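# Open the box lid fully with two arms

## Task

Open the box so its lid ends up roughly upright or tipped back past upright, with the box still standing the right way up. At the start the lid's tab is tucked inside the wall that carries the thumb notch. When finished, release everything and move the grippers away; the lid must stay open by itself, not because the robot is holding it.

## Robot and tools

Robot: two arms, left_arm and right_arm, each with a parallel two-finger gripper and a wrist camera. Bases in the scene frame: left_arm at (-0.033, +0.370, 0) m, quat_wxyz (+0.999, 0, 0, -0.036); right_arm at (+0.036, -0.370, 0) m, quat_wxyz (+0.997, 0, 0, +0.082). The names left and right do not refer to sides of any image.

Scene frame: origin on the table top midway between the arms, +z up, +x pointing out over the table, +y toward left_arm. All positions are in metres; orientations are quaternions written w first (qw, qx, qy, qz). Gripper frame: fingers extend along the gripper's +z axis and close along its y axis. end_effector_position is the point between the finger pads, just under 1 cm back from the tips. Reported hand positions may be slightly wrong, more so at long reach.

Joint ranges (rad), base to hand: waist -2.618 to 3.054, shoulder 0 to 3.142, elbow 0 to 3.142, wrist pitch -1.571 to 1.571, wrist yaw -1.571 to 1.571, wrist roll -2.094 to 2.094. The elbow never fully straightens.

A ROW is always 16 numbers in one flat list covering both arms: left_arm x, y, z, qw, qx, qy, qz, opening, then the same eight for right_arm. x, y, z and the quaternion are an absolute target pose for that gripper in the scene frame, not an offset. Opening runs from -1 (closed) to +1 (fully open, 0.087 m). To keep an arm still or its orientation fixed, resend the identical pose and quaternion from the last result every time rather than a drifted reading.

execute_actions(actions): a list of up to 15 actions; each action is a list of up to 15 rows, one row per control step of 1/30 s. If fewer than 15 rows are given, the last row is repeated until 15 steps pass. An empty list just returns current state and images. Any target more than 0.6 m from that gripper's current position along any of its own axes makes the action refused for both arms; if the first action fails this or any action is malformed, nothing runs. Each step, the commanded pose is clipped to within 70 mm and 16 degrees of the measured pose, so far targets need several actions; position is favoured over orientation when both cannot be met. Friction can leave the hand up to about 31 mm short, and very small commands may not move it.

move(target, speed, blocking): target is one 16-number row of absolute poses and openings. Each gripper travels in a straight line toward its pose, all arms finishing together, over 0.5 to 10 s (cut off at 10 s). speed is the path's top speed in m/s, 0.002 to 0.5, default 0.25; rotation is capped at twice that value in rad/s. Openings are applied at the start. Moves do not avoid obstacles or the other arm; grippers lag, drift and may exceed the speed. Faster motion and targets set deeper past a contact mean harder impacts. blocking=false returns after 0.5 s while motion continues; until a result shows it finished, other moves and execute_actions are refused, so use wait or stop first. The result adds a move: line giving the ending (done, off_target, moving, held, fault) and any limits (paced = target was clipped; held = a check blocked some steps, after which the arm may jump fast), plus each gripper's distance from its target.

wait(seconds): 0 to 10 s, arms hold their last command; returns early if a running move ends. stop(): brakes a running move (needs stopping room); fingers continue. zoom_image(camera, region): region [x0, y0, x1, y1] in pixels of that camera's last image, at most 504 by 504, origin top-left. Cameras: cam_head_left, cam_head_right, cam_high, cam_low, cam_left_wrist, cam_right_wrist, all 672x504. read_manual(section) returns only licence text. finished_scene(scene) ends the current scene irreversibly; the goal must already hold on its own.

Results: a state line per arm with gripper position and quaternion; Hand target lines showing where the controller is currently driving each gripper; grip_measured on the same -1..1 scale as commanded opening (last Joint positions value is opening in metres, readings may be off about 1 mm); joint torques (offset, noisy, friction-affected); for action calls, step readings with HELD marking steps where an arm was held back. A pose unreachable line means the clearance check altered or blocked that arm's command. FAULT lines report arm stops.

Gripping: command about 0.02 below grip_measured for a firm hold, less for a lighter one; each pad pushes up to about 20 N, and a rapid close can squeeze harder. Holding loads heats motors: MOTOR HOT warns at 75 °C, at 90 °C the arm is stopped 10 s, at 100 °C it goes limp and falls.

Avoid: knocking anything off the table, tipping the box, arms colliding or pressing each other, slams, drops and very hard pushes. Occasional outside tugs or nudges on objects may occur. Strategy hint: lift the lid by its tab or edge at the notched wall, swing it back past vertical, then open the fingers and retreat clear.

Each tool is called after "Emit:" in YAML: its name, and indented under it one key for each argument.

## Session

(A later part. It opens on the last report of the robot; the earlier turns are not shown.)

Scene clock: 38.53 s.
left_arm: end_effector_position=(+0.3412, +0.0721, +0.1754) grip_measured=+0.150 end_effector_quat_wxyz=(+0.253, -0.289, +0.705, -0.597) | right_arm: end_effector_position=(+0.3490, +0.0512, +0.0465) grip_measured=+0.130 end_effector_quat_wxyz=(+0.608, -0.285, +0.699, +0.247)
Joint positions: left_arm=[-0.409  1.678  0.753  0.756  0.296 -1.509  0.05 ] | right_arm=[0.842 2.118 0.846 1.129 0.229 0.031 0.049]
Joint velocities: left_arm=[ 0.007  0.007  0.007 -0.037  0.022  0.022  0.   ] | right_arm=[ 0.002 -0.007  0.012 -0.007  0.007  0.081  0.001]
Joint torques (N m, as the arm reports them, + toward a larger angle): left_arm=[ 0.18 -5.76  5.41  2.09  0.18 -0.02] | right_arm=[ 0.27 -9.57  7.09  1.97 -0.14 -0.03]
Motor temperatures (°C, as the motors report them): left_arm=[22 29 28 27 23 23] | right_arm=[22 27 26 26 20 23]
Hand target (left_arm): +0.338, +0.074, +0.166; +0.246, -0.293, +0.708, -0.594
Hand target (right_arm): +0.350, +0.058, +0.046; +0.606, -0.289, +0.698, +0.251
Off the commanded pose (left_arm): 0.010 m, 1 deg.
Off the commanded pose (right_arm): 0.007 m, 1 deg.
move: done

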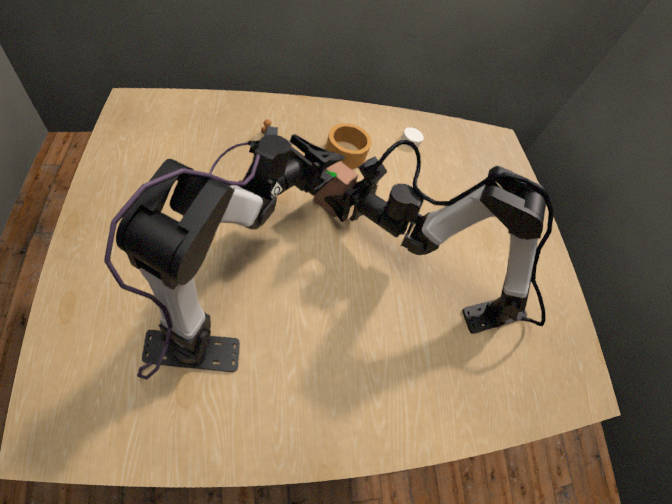

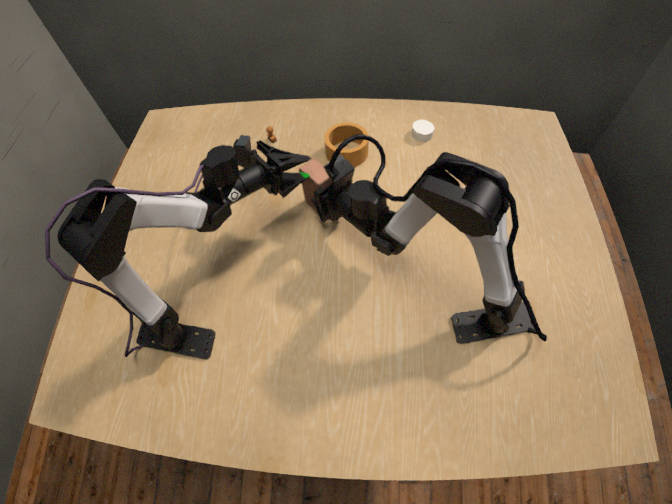

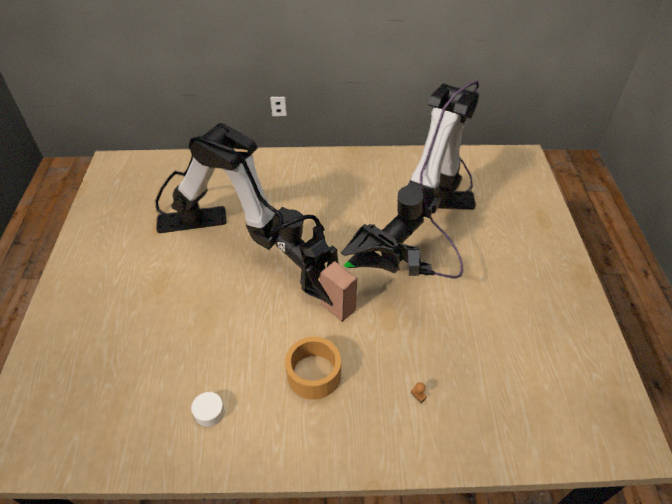

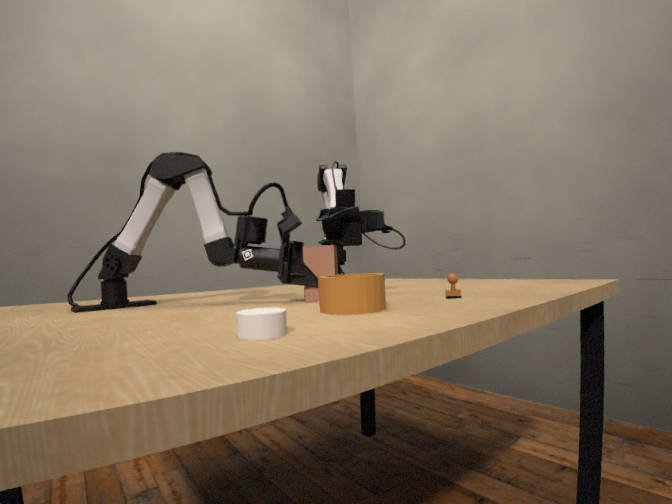

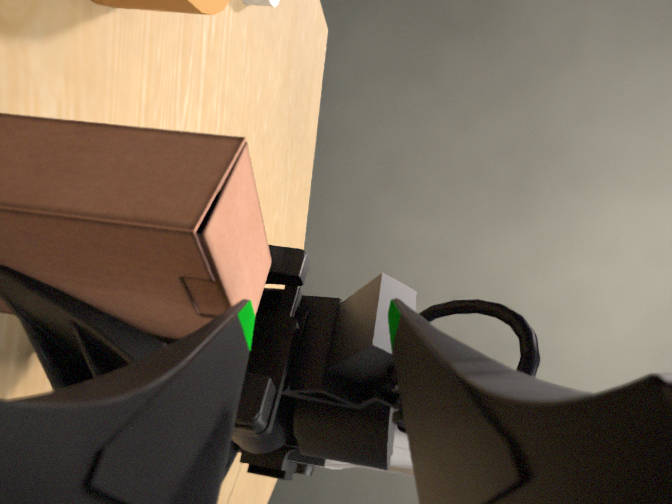

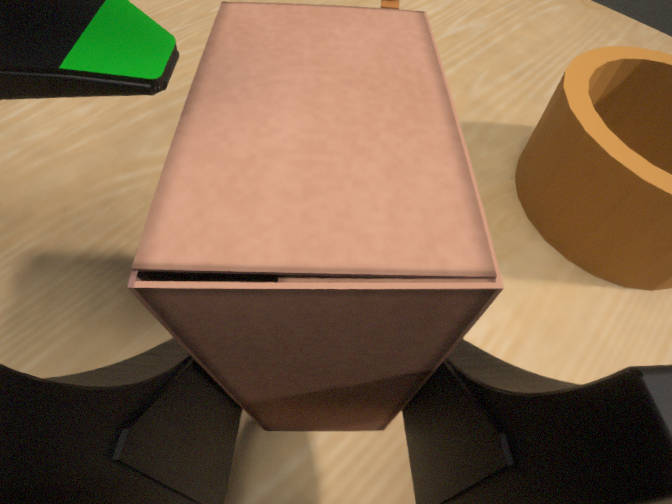

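Emit:
move:
  target: [0.325,0.087,0.175,0.246,-0.293,0.707,-0.594,0.15,0.35,0.058,0.046,0.606,-0.289,0.698,0.251,0.03]
  speed: 0.04

Emit:
move:
  target: [0.328,0.084,0.148,0.246,-0.293,0.707,-0.594,0.15,0.35,0.058,0.046,0.606,-0.289,0.698,0.251,0.03]
  speed: 0.04

Scene clock: 41.43 s.
left_arm: end_effector_position=(+0.3297, +0.0814, +0.1768) grip_measured=+0.150 end_effector_quat_wxyz=(+0.250, -0.290, +0.706, -0.596) | right_arm: end_effector_position=(+0.3490, +0.0512, +0.0465) grip_measured=+0.130 end_effector_quat_wxyz=(+0.608, -0.285, +0.699, +0.247)
Joint positions: left_arm=[-0.397  1.621  0.703  0.743  0.311 -1.509  0.05 ] | right_arm=[0.842 2.118 0.846 1.129 0.229 0.031 0.049]
Joint velocities: left_arm=[ 0.007 -0.007 -0.012  0.037 -0.022 -0.007 -0.001] | right_arm=[ 0.002 -0.007  0.032 -0.037  0.066 -0.11  -0.   ]
Joint torques (N m, as the arm reports them, + toward a larger angle): left_arm=[ 0.73 -7.57  5.27  1.91  0.17  0.  ] | right_arm=[ 0.19 -9.53  7.05  1.97 -0.13 -0.05]
Motor temperatures (°C, as the motors report them): left_arm=[22 29 28 27 23 23] | right_arm=[22 27 26 26 20 23]
Hand target (left_arm): +0.325, +0.087, +0.175; +0.246, -0.293, +0.707, -0.594
Hand target (right_arm): +0.350, +0.058, +0.046; +0.606, -0.289, +0.698, +0.251
Off the commanded pose (left_arm): 0.008 m, 1 deg.
Off the commanded pose (right_arm): 0.007 m, 1 deg.
move: done

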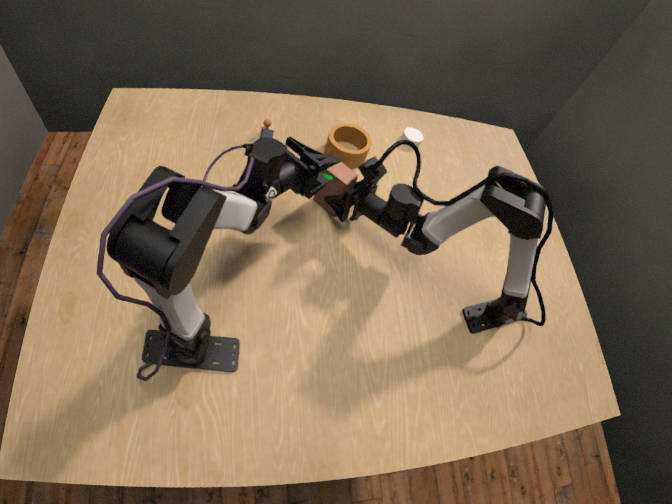

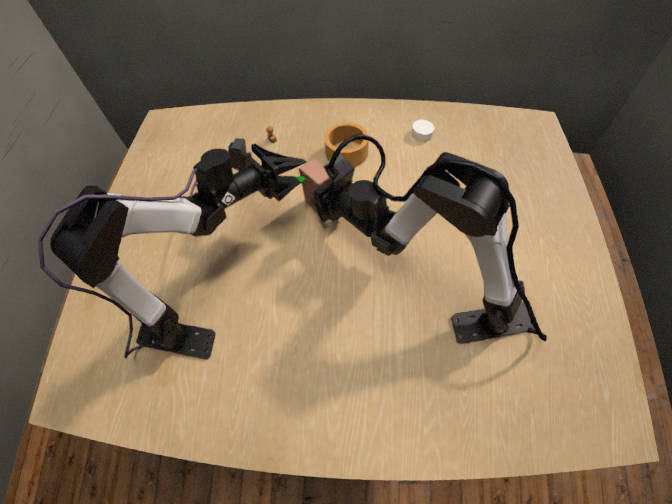

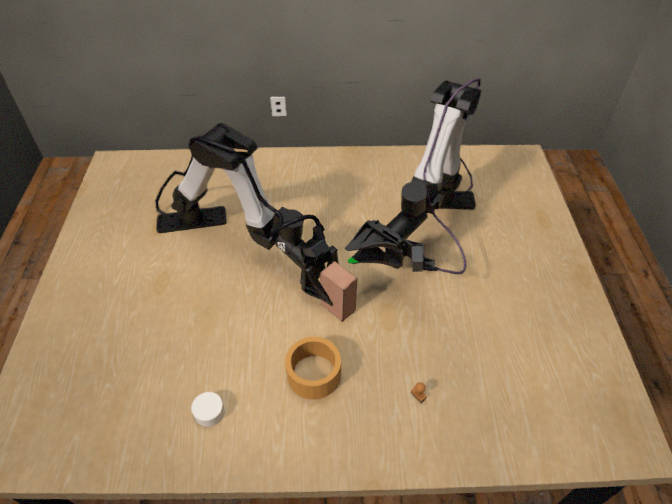

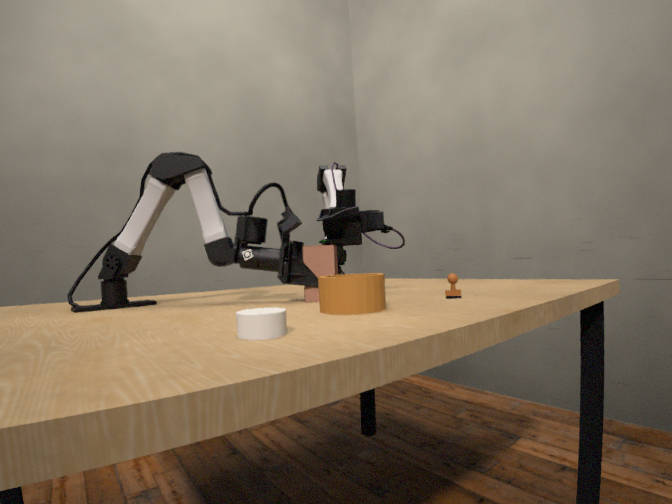

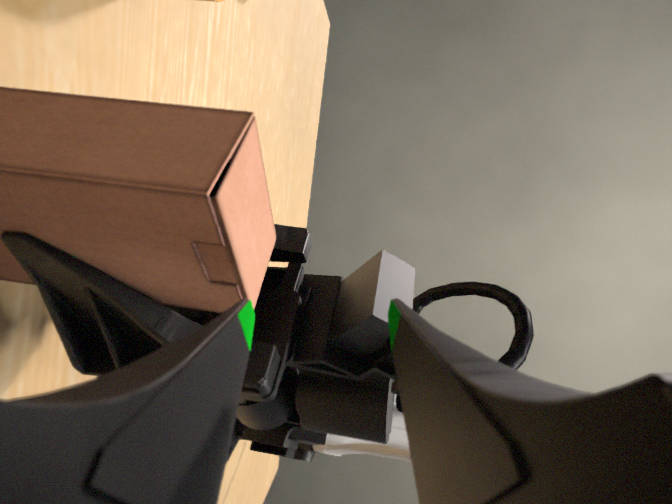

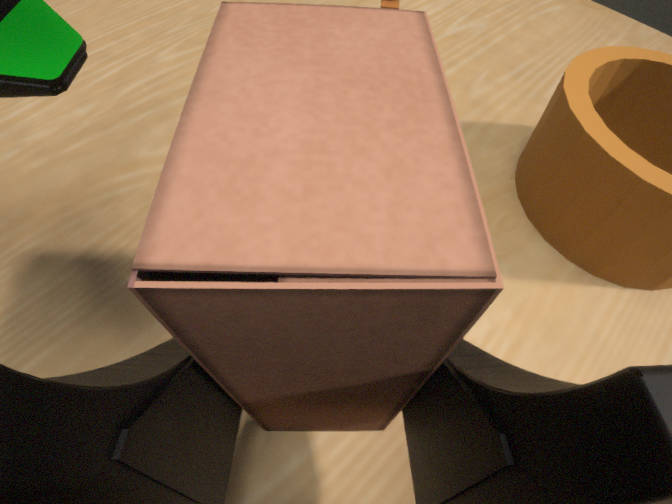

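Scene clock: 42.63 s.
left_arm: end_effector_position=(+0.3311, +0.0808, +0.1574) grip_measured=+0.150 end_effector_quat_wxyz=(+0.251, -0.288, +0.705, -0.598) | right_arm: end_effector_position=(+0.3490, +0.0512, +0.0465) grip_measured=+0.130 end_effector_quat_wxyz=(+0.608, -0.285, +0.699, +0.247)
Joint positions: left_arm=[-0.397  1.691  0.67   0.853  0.311 -1.509  0.05 ] | right_arm=[0.842 2.118 0.846 1.129 0.229 0.031 0.049]
Joint velocities: left_arm=[-0.007  0.002 -0.022 -0.037 -0.037 -0.007 -0.   ] | right_arm=[-0.017 -0.007 -0.017 -0.007  0.037  0.081 -0.   ]
Joint torques (N m, as the arm reports them, + toward a larger angle): left_arm=[ 0.41 -5.53  5.01  2.08  0.17  0.  ] | right_arm=[ 0.23 -9.6   7.04  1.97 -0.13 -0.06]
Motor temperatures (°C, as the motors report them): left_arm=[22 29 28 27 23 23] | right_arm=[22 28 26 26 20 23]
Hand target (left_arm): +0.328, +0.084, +0.148; +0.246, -0.293, +0.707, -0.594
Hand target (right_arm): +0.350, +0.058, +0.046; +0.606, -0.289, +0.698, +0.251
Off the commanded pose (left_arm): 0.010 m, 1 deg.
Off the commanded pose (right_arm): 0.007 m, 1 deg.
move: done

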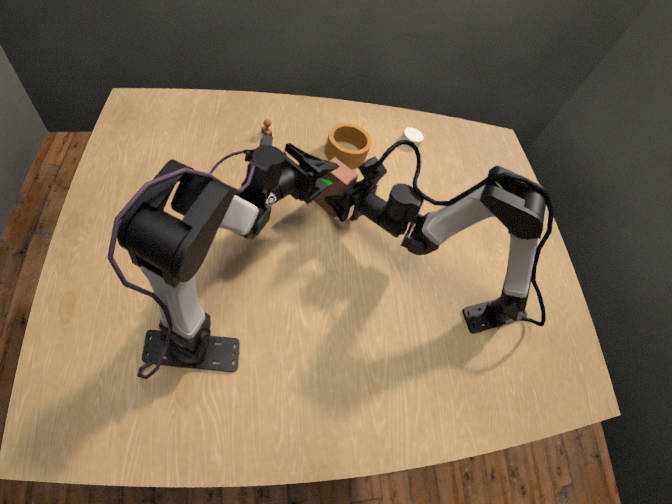

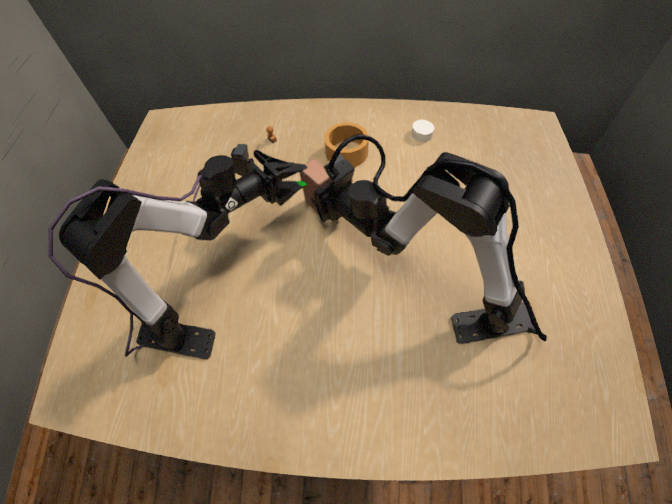

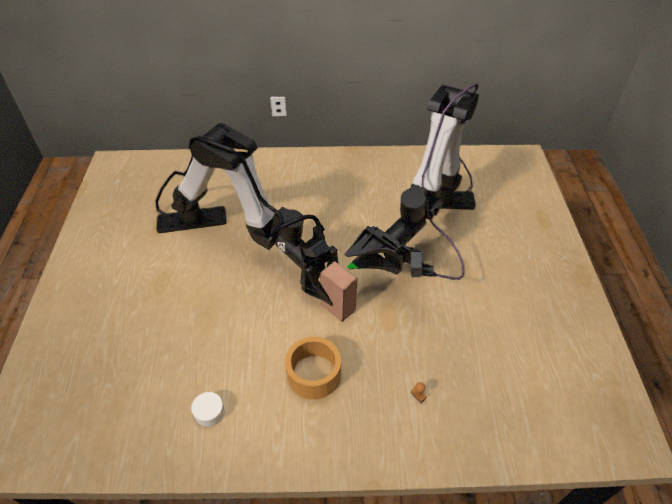

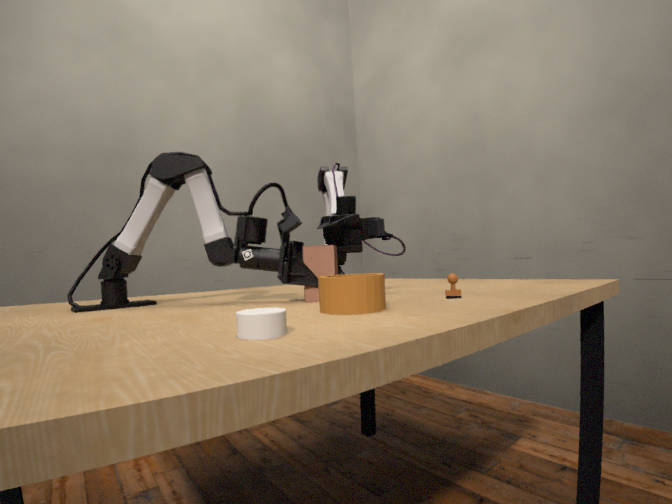

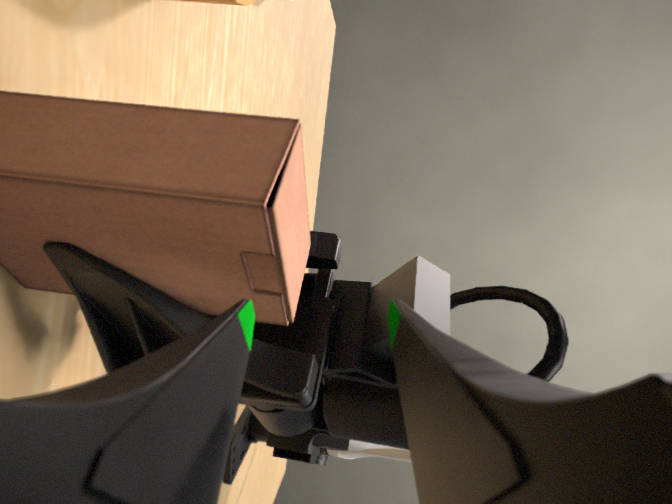

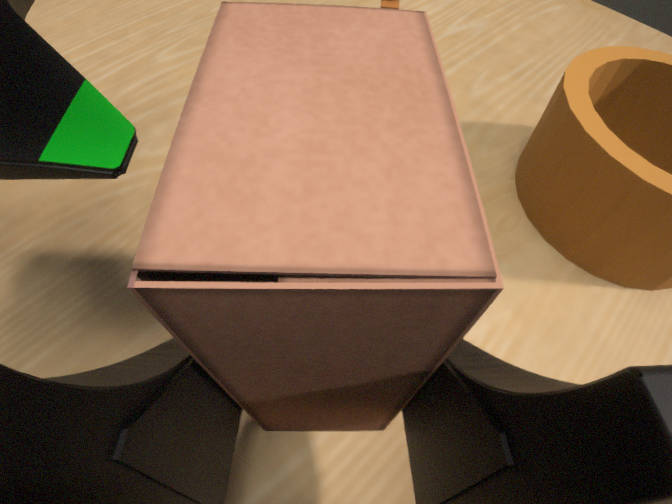

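Emit:
move:
  target: [0.358,0.060,0.166,0.246,-0.293,0.707,-0.594,0.04,0.35,0.058,0.046,0.606,-0.289,0.698,0.251,0.03]
  speed: 0.015

Scene clock: 45.40 s.
left_arm: end_effector_position=(+0.3513, +0.0687, +0.1561) grip_measured=+0.040 end_effector_quat_wxyz=(+0.241, -0.297, +0.715, -0.585) | right_arm: end_effector_position=(+0.3531, +0.0473, +0.0465) grip_measured=+0.130 end_effector_quat_wxyz=(+0.611, -0.276, +0.702, +0.239)
Joint positions: left_arm=[-0.402  1.751  0.787  0.755  0.306 -1.509  0.045] | right_arm=[0.838 2.118 0.846 1.128 0.251 0.033 0.049]
Joint velocities: left_arm=[-0.007 -0.017  0.007 -0.095 -0.081  0.022  0.   ] | right_arm=[-0.007  0.012 -0.012 -0.037  0.007 -0.11  -0.   ]
Joint torques (N m, as the arm reports them, + toward a larger angle): left_arm=[-1.14 -5.94  9.67  1.97 -0.01 -0.04] | right_arm=[ 0.57 -9.55  7.02  2.   -0.38 -0.09]
Motor temperatures (°C, as the motors report them): left_arm=[22 29 28 27 23 23] | right_arm=[22 28 26 26 20 23]
Hand target (left_arm): +0.357, +0.061, +0.166; +0.246, -0.293, +0.707, -0.594
Hand target (right_arm): +0.350, +0.058, +0.046; +0.606, -0.289, +0.698, +0.251
Off the commanded pose (left_arm): 0.015 m, 1 deg.
Off the commanded pose (right_arm): 0.011 m, 2 deg.
move: off_target (left_arm, right_arm)

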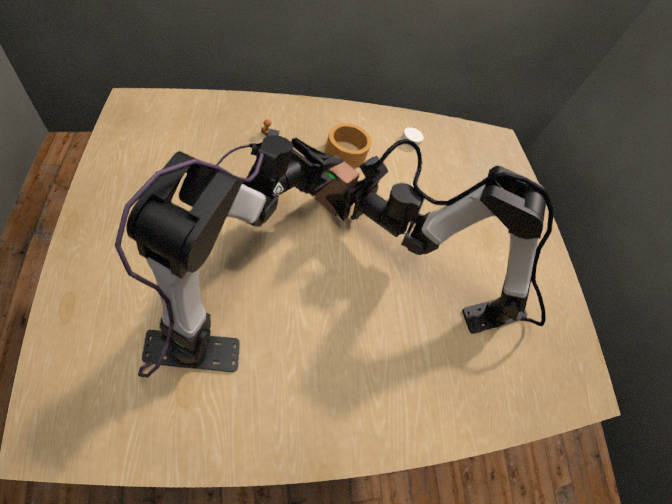

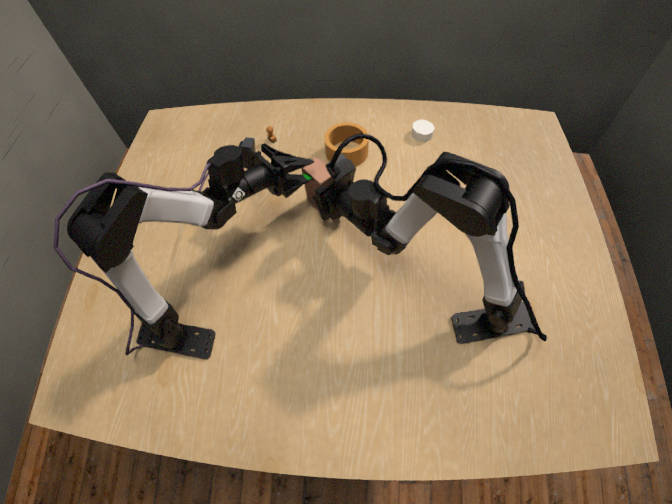

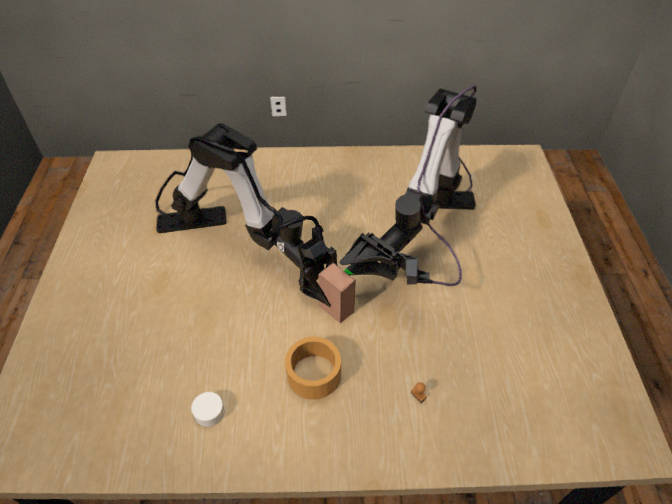

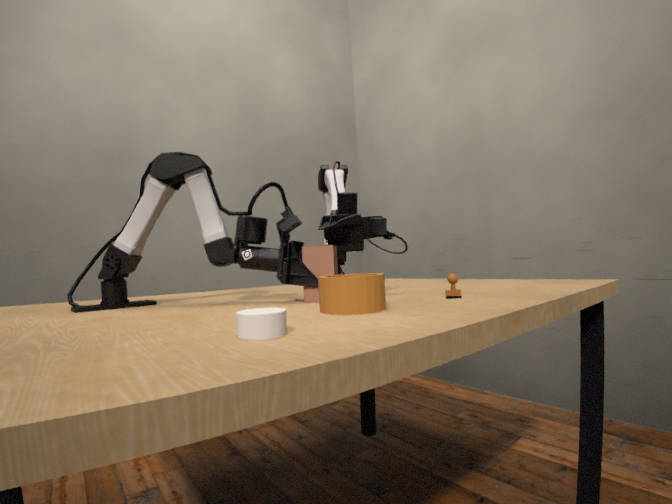

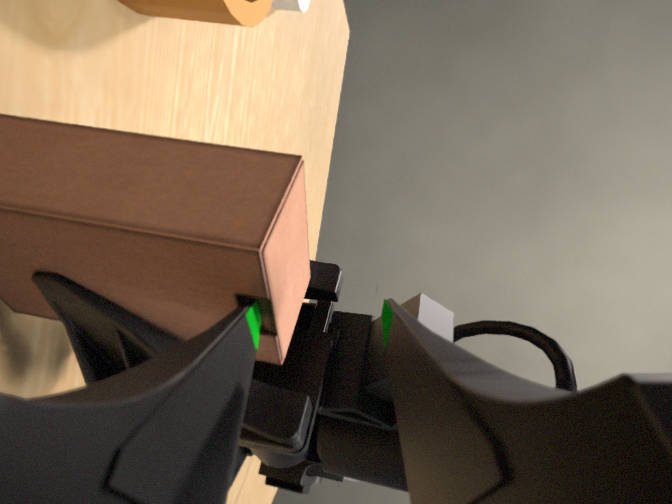

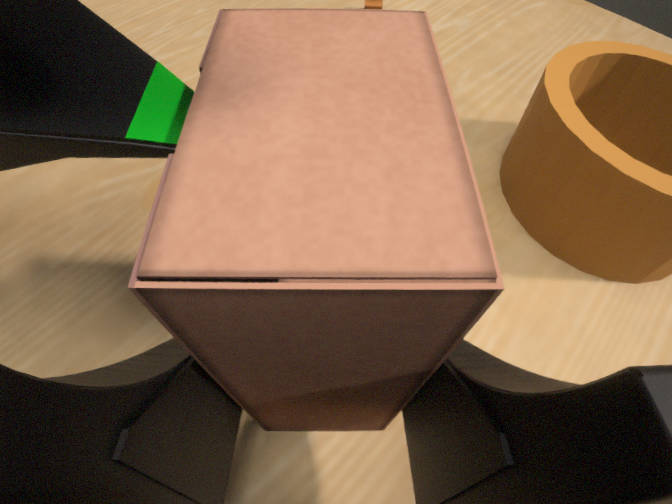

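Emit:
move:
  target: [0.363,0.055,0.198,0.246,-0.293,0.707,-0.594,0.04,0.35,0.058,0.046,0.606,-0.289,0.698,0.251,0.03]
  speed: 0.02

Scene clock: 47.97 s.
left_arm: end_effector_position=(+0.3558, +0.0649, +0.1594) grip_measured=+0.040 end_effector_quat_wxyz=(+0.225, -0.312, +0.732, -0.562) | right_arm: end_effector_position=(+0.3535, +0.0470, +0.0465) grip_measured=+0.130 end_effector_quat_wxyz=(+0.612, -0.275, +0.702, +0.238)
Joint positions: left_arm=[-0.408  1.73   0.862  0.586  0.296 -1.509  0.045] | right_arm=[0.837 2.118 0.846 1.128 0.253 0.034 0.049]
Joint velocities: left_arm=[-0.002 -0.007 -0.002 -0.081  0.022  0.007  0.   ] | right_arm=[ 0.017  0.002 -0.022 -0.037  0.081 -0.022 -0.   ]
Joint torques (N m, as the arm reports them, + toward a larger angle): left_arm=[-1.15 -9.01 10.47  2.21  0.05 -0.06] | right_arm=[ 0.49 -9.58  6.97  2.   -0.38 -0.11]
Motor temperatures (°C, as the motors report them): left_arm=[22 30 29 28 23 23] | right_arm=[22 28 26 26 20 23]
Hand target (left_arm): +0.361, +0.057, +0.198; +0.246, -0.293, +0.707, -0.595
Hand target (right_arm): +0.350, +0.058, +0.046; +0.606, -0.289, +0.698, +0.251
Off the commanded pose (left_arm): 0.041 m, 6 deg.
Off the commanded pose (right_arm): 0.012 m, 2 deg.
move: off_target (left_arm, right_arm)

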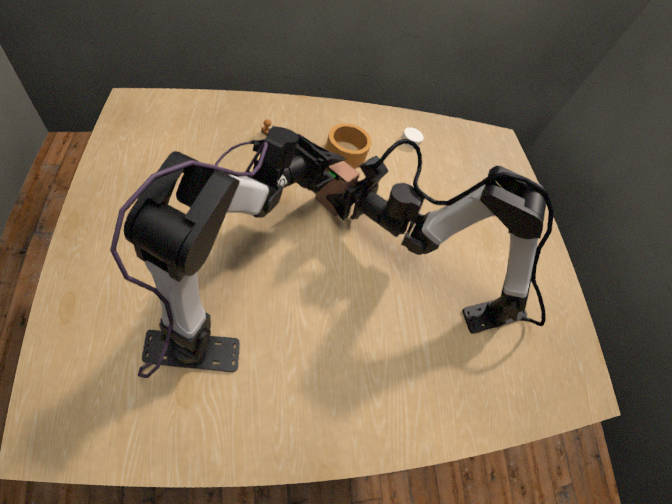

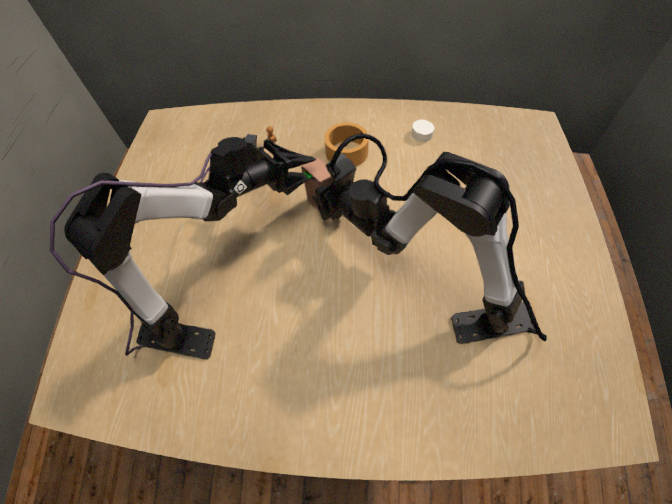

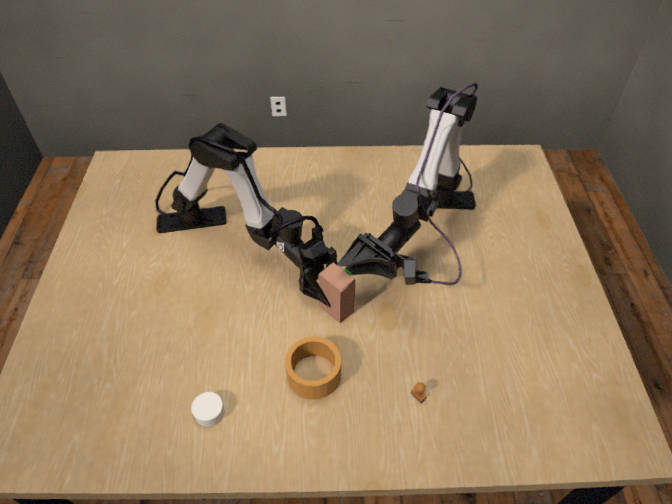

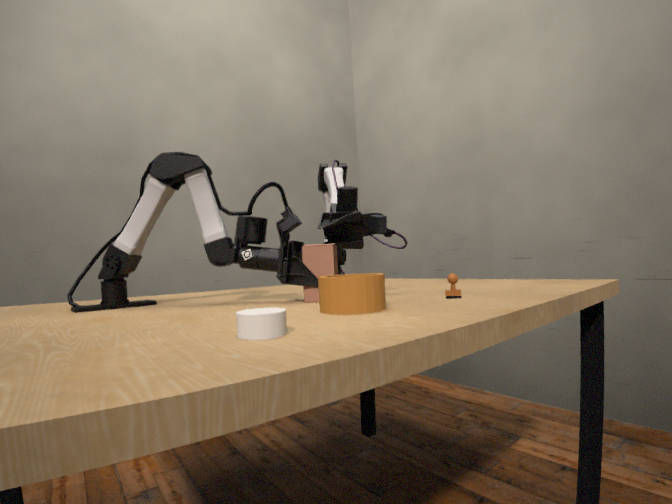

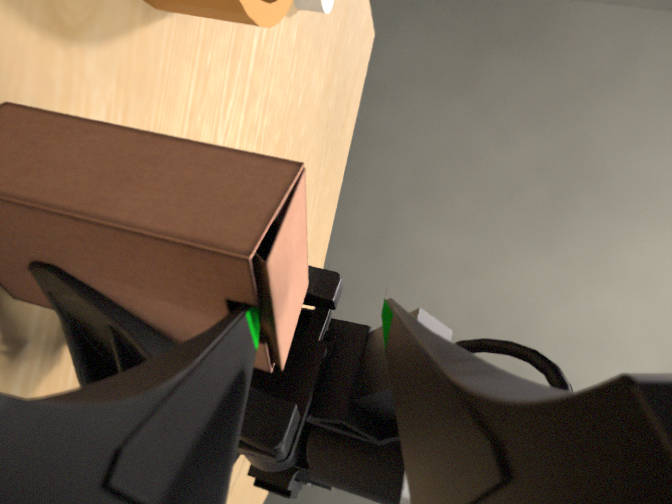

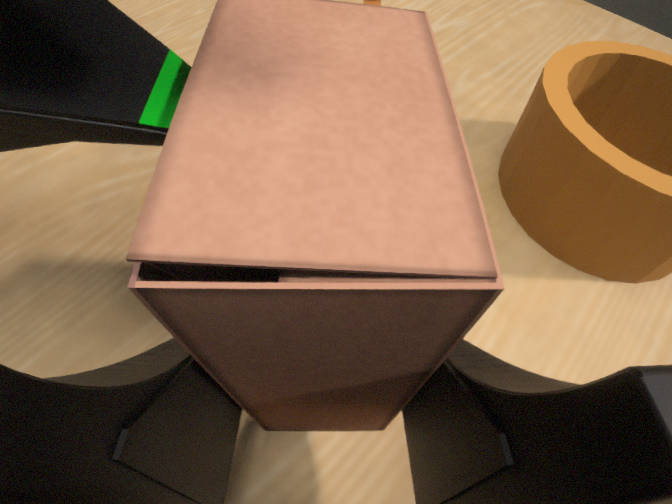

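Lid rising with the tip under it. Continue.

Emit:
move:
  target: [0.363,0.055,0.21,0.246,-0.293,0.707,-0.594,0.04,0.35,0.058,0.046,0.606,-0.289,0.698,0.251,0.03]
  speed: 0.015

Scene clock: 51.80 s.
left_arm: end_effector_position=(+0.3584, +0.0613, +0.1822) grip_measured=+0.040 end_effector_quat_wxyz=(+0.231, -0.304, +0.725, -0.573) | right_arm: end_effector_position=(+0.3532, +0.0473, +0.0465) grip_measured=+0.130 end_effector_quat_wxyz=(+0.611, -0.276, +0.702, +0.240)
Joint positions: left_arm=[-0.411  1.702  0.903  0.55   0.298 -1.509  0.045] | right_arm=[0.837 2.118 0.846 1.128 0.249 0.034 0.049]
Joint velocities: left_arm=[-0.017 -0.012  0.002  0.037  0.037  0.095 -0.   ] | right_arm=[ 0.007 -0.007 -0.002  0.022 -0.022 -0.037 -0.   ]
Joint torques (N m, as the arm reports them, + toward a larger angle): left_arm=[-0.91 -8.44  9.97  2.05  0.02 -0.04] | right_arm=[ 0.56 -9.63  6.94  2.   -0.35 -0.09]
Motor temperatures (°C, as the motors report them): left_arm=[22 30 29 28 23 23] | right_arm=[22 28 26 26 20 23]
Hand target (left_arm): +0.362, +0.056, +0.210; +0.246, -0.293, +0.708, -0.594
Hand target (right_arm): +0.350, +0.058, +0.046; +0.606, -0.289, +0.698, +0.251
Off the commanded pose (left_arm): 0.029 m, 4 deg.
Off the commanded pose (right_arm): 0.011 m, 2 deg.
move: off_target (left_arm, right_arm)

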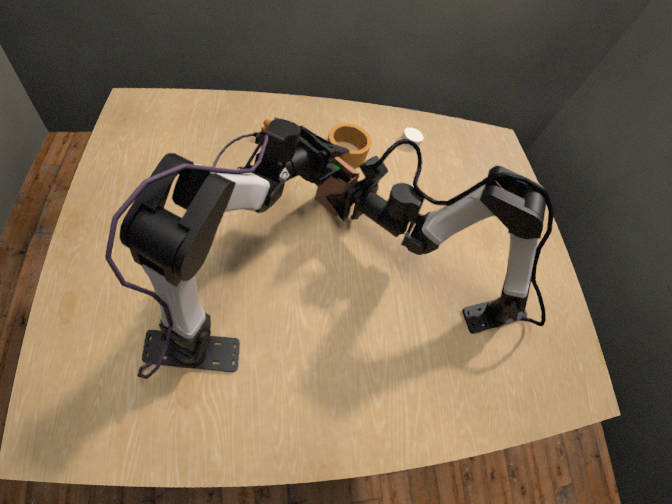

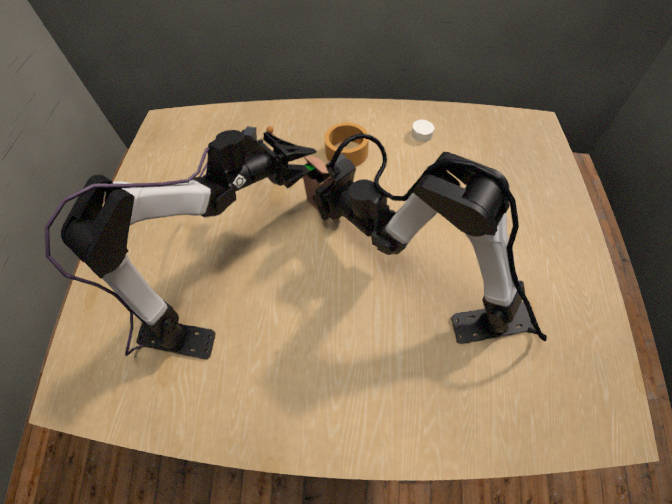

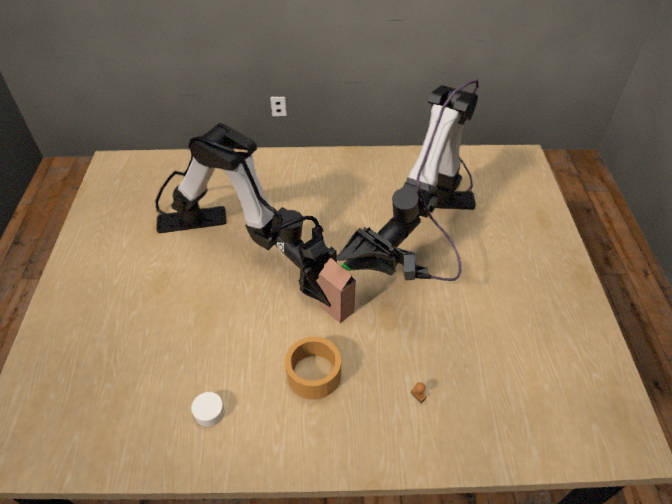

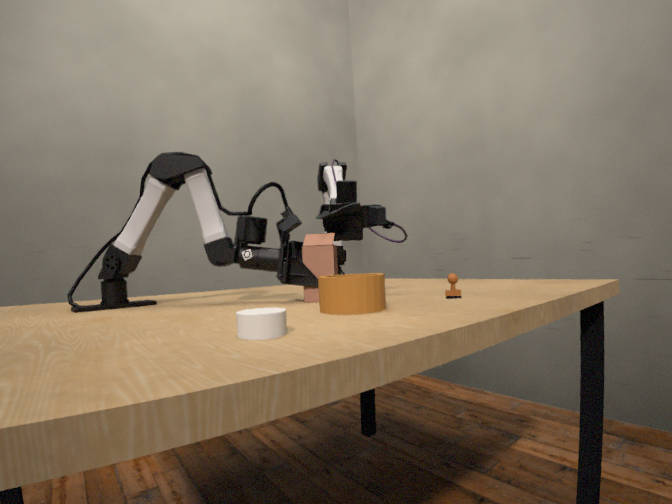

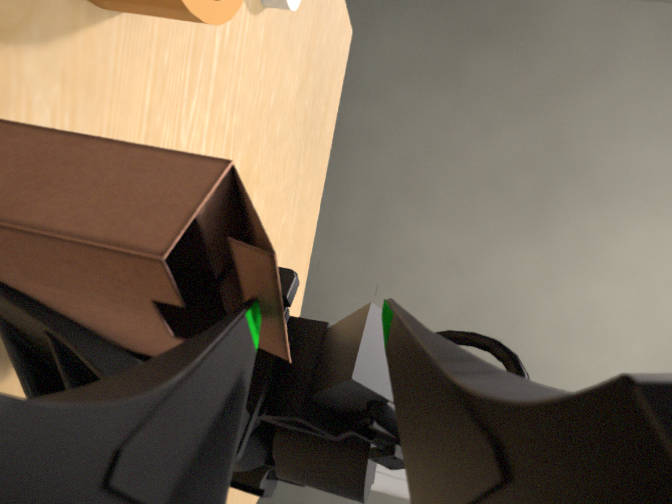

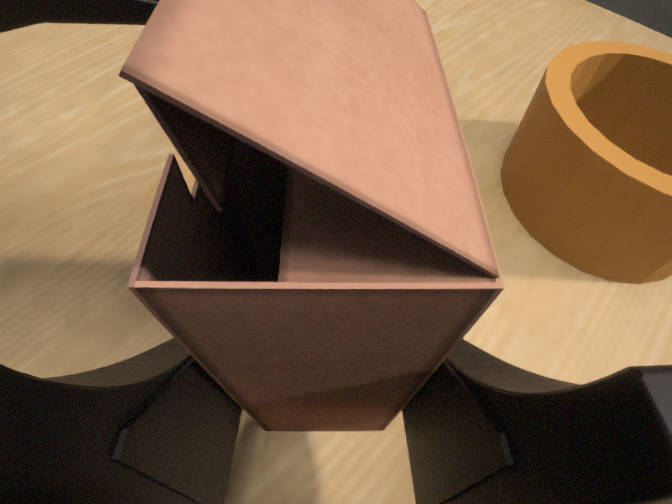

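Emit:
move:
  target: [0.374,0.044,0.226,0.246,-0.293,0.707,-0.594,0.15,0.35,0.058,0.046,0.606,-0.289,0.698,0.251,0.03]
  speed: 0.02

Scene clock: 54.70 s.
left_arm: end_effector_position=(+0.3701, +0.0504, +0.2158) grip_measured=+0.150 end_effector_quat_wxyz=(+0.244, -0.294, +0.713, -0.587) | right_arm: end_effector_position=(+0.3512, +0.0494, +0.0464) grip_measured=+0.130 end_effector_quat_wxyz=(+0.609, -0.282, +0.700, +0.245)
Joint positions: left_arm=[-0.424  1.702  1.007  0.495  0.283 -1.511  0.05 ] | right_arm=[0.837 2.118 0.846 1.128 0.233 0.034 0.049]
Joint velocities: left_arm=[ 0.007 -0.007 -0.022 -0.066 -0.11  -0.022 -0.   ] | right_arm=[-0.007  0.012  0.007  0.066  0.037  0.007 -0.   ]
Joint torques (N m, as the arm reports them, + toward a larger angle): left_arm=[-0.83 -6.81 10.14  1.89  0.04 -0.04] | right_arm=[ 0.58 -9.6   7.1   1.98 -0.09 -0.1 ]
Motor temperatures (°C, as the motors report them): left_arm=[22 30 29 28 23 23] | right_arm=[22 29 26 26 20 23]
Hand target (left_arm): +0.373, +0.045, +0.226; +0.246, -0.293, +0.707, -0.594
Hand target (right_arm): +0.350, +0.058, +0.046; +0.606, -0.289, +0.698, +0.251
Off the commanded pose (left_arm): 0.013 m, 1 deg.
Off the commanded pose (right_arm): 0.009 m, 1 deg.
move: off_target (left_arm)

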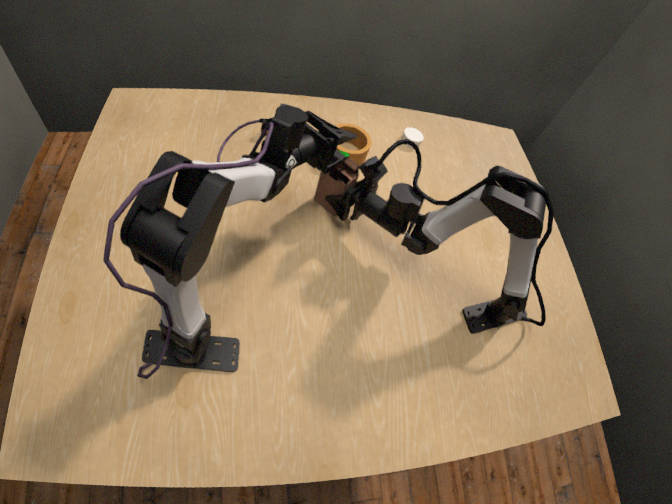

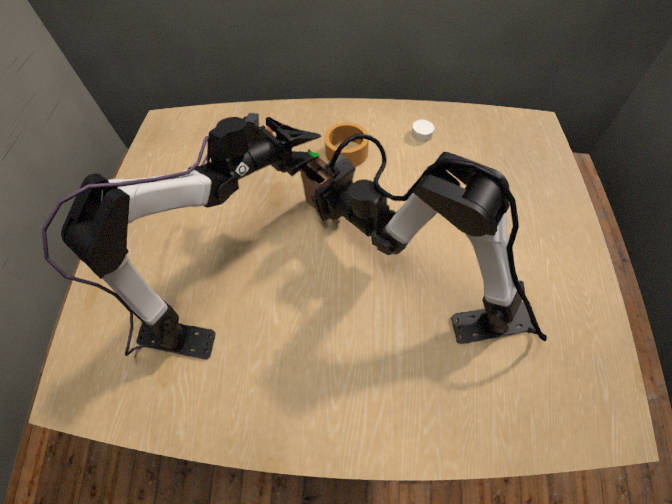

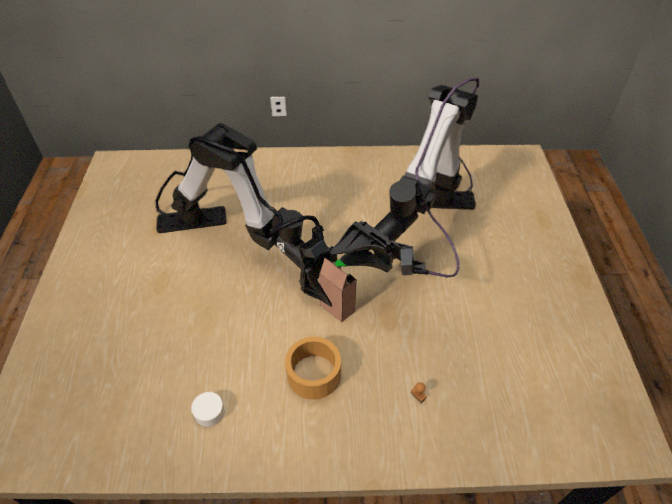

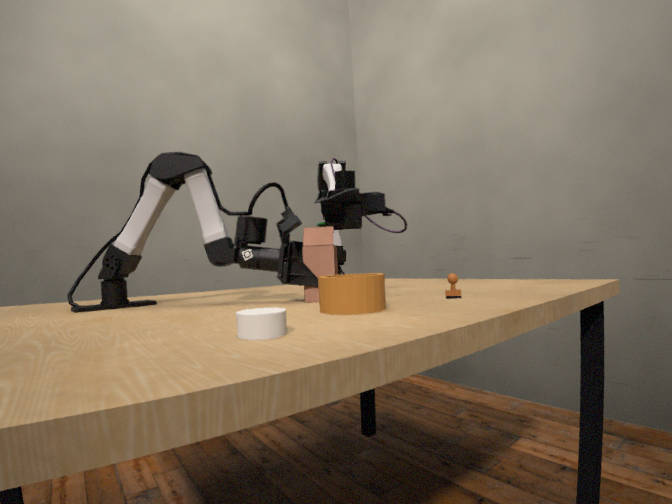

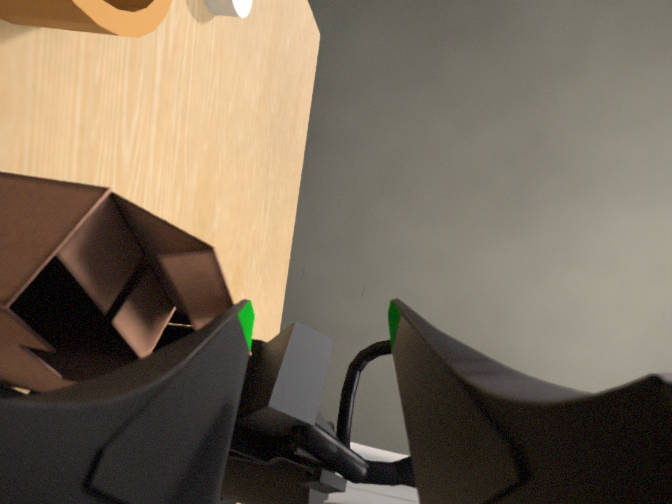

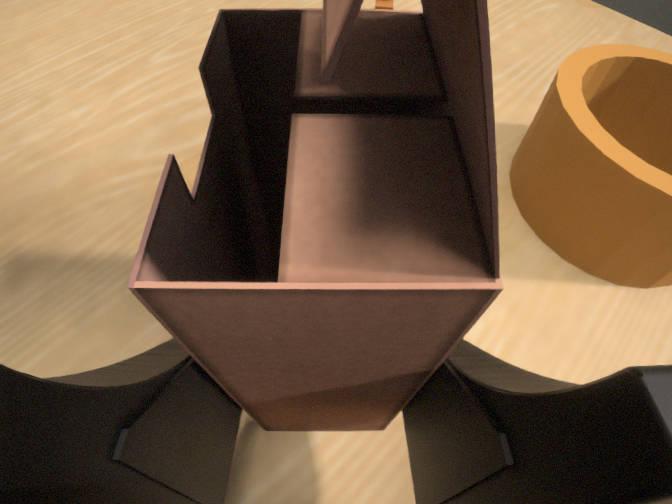

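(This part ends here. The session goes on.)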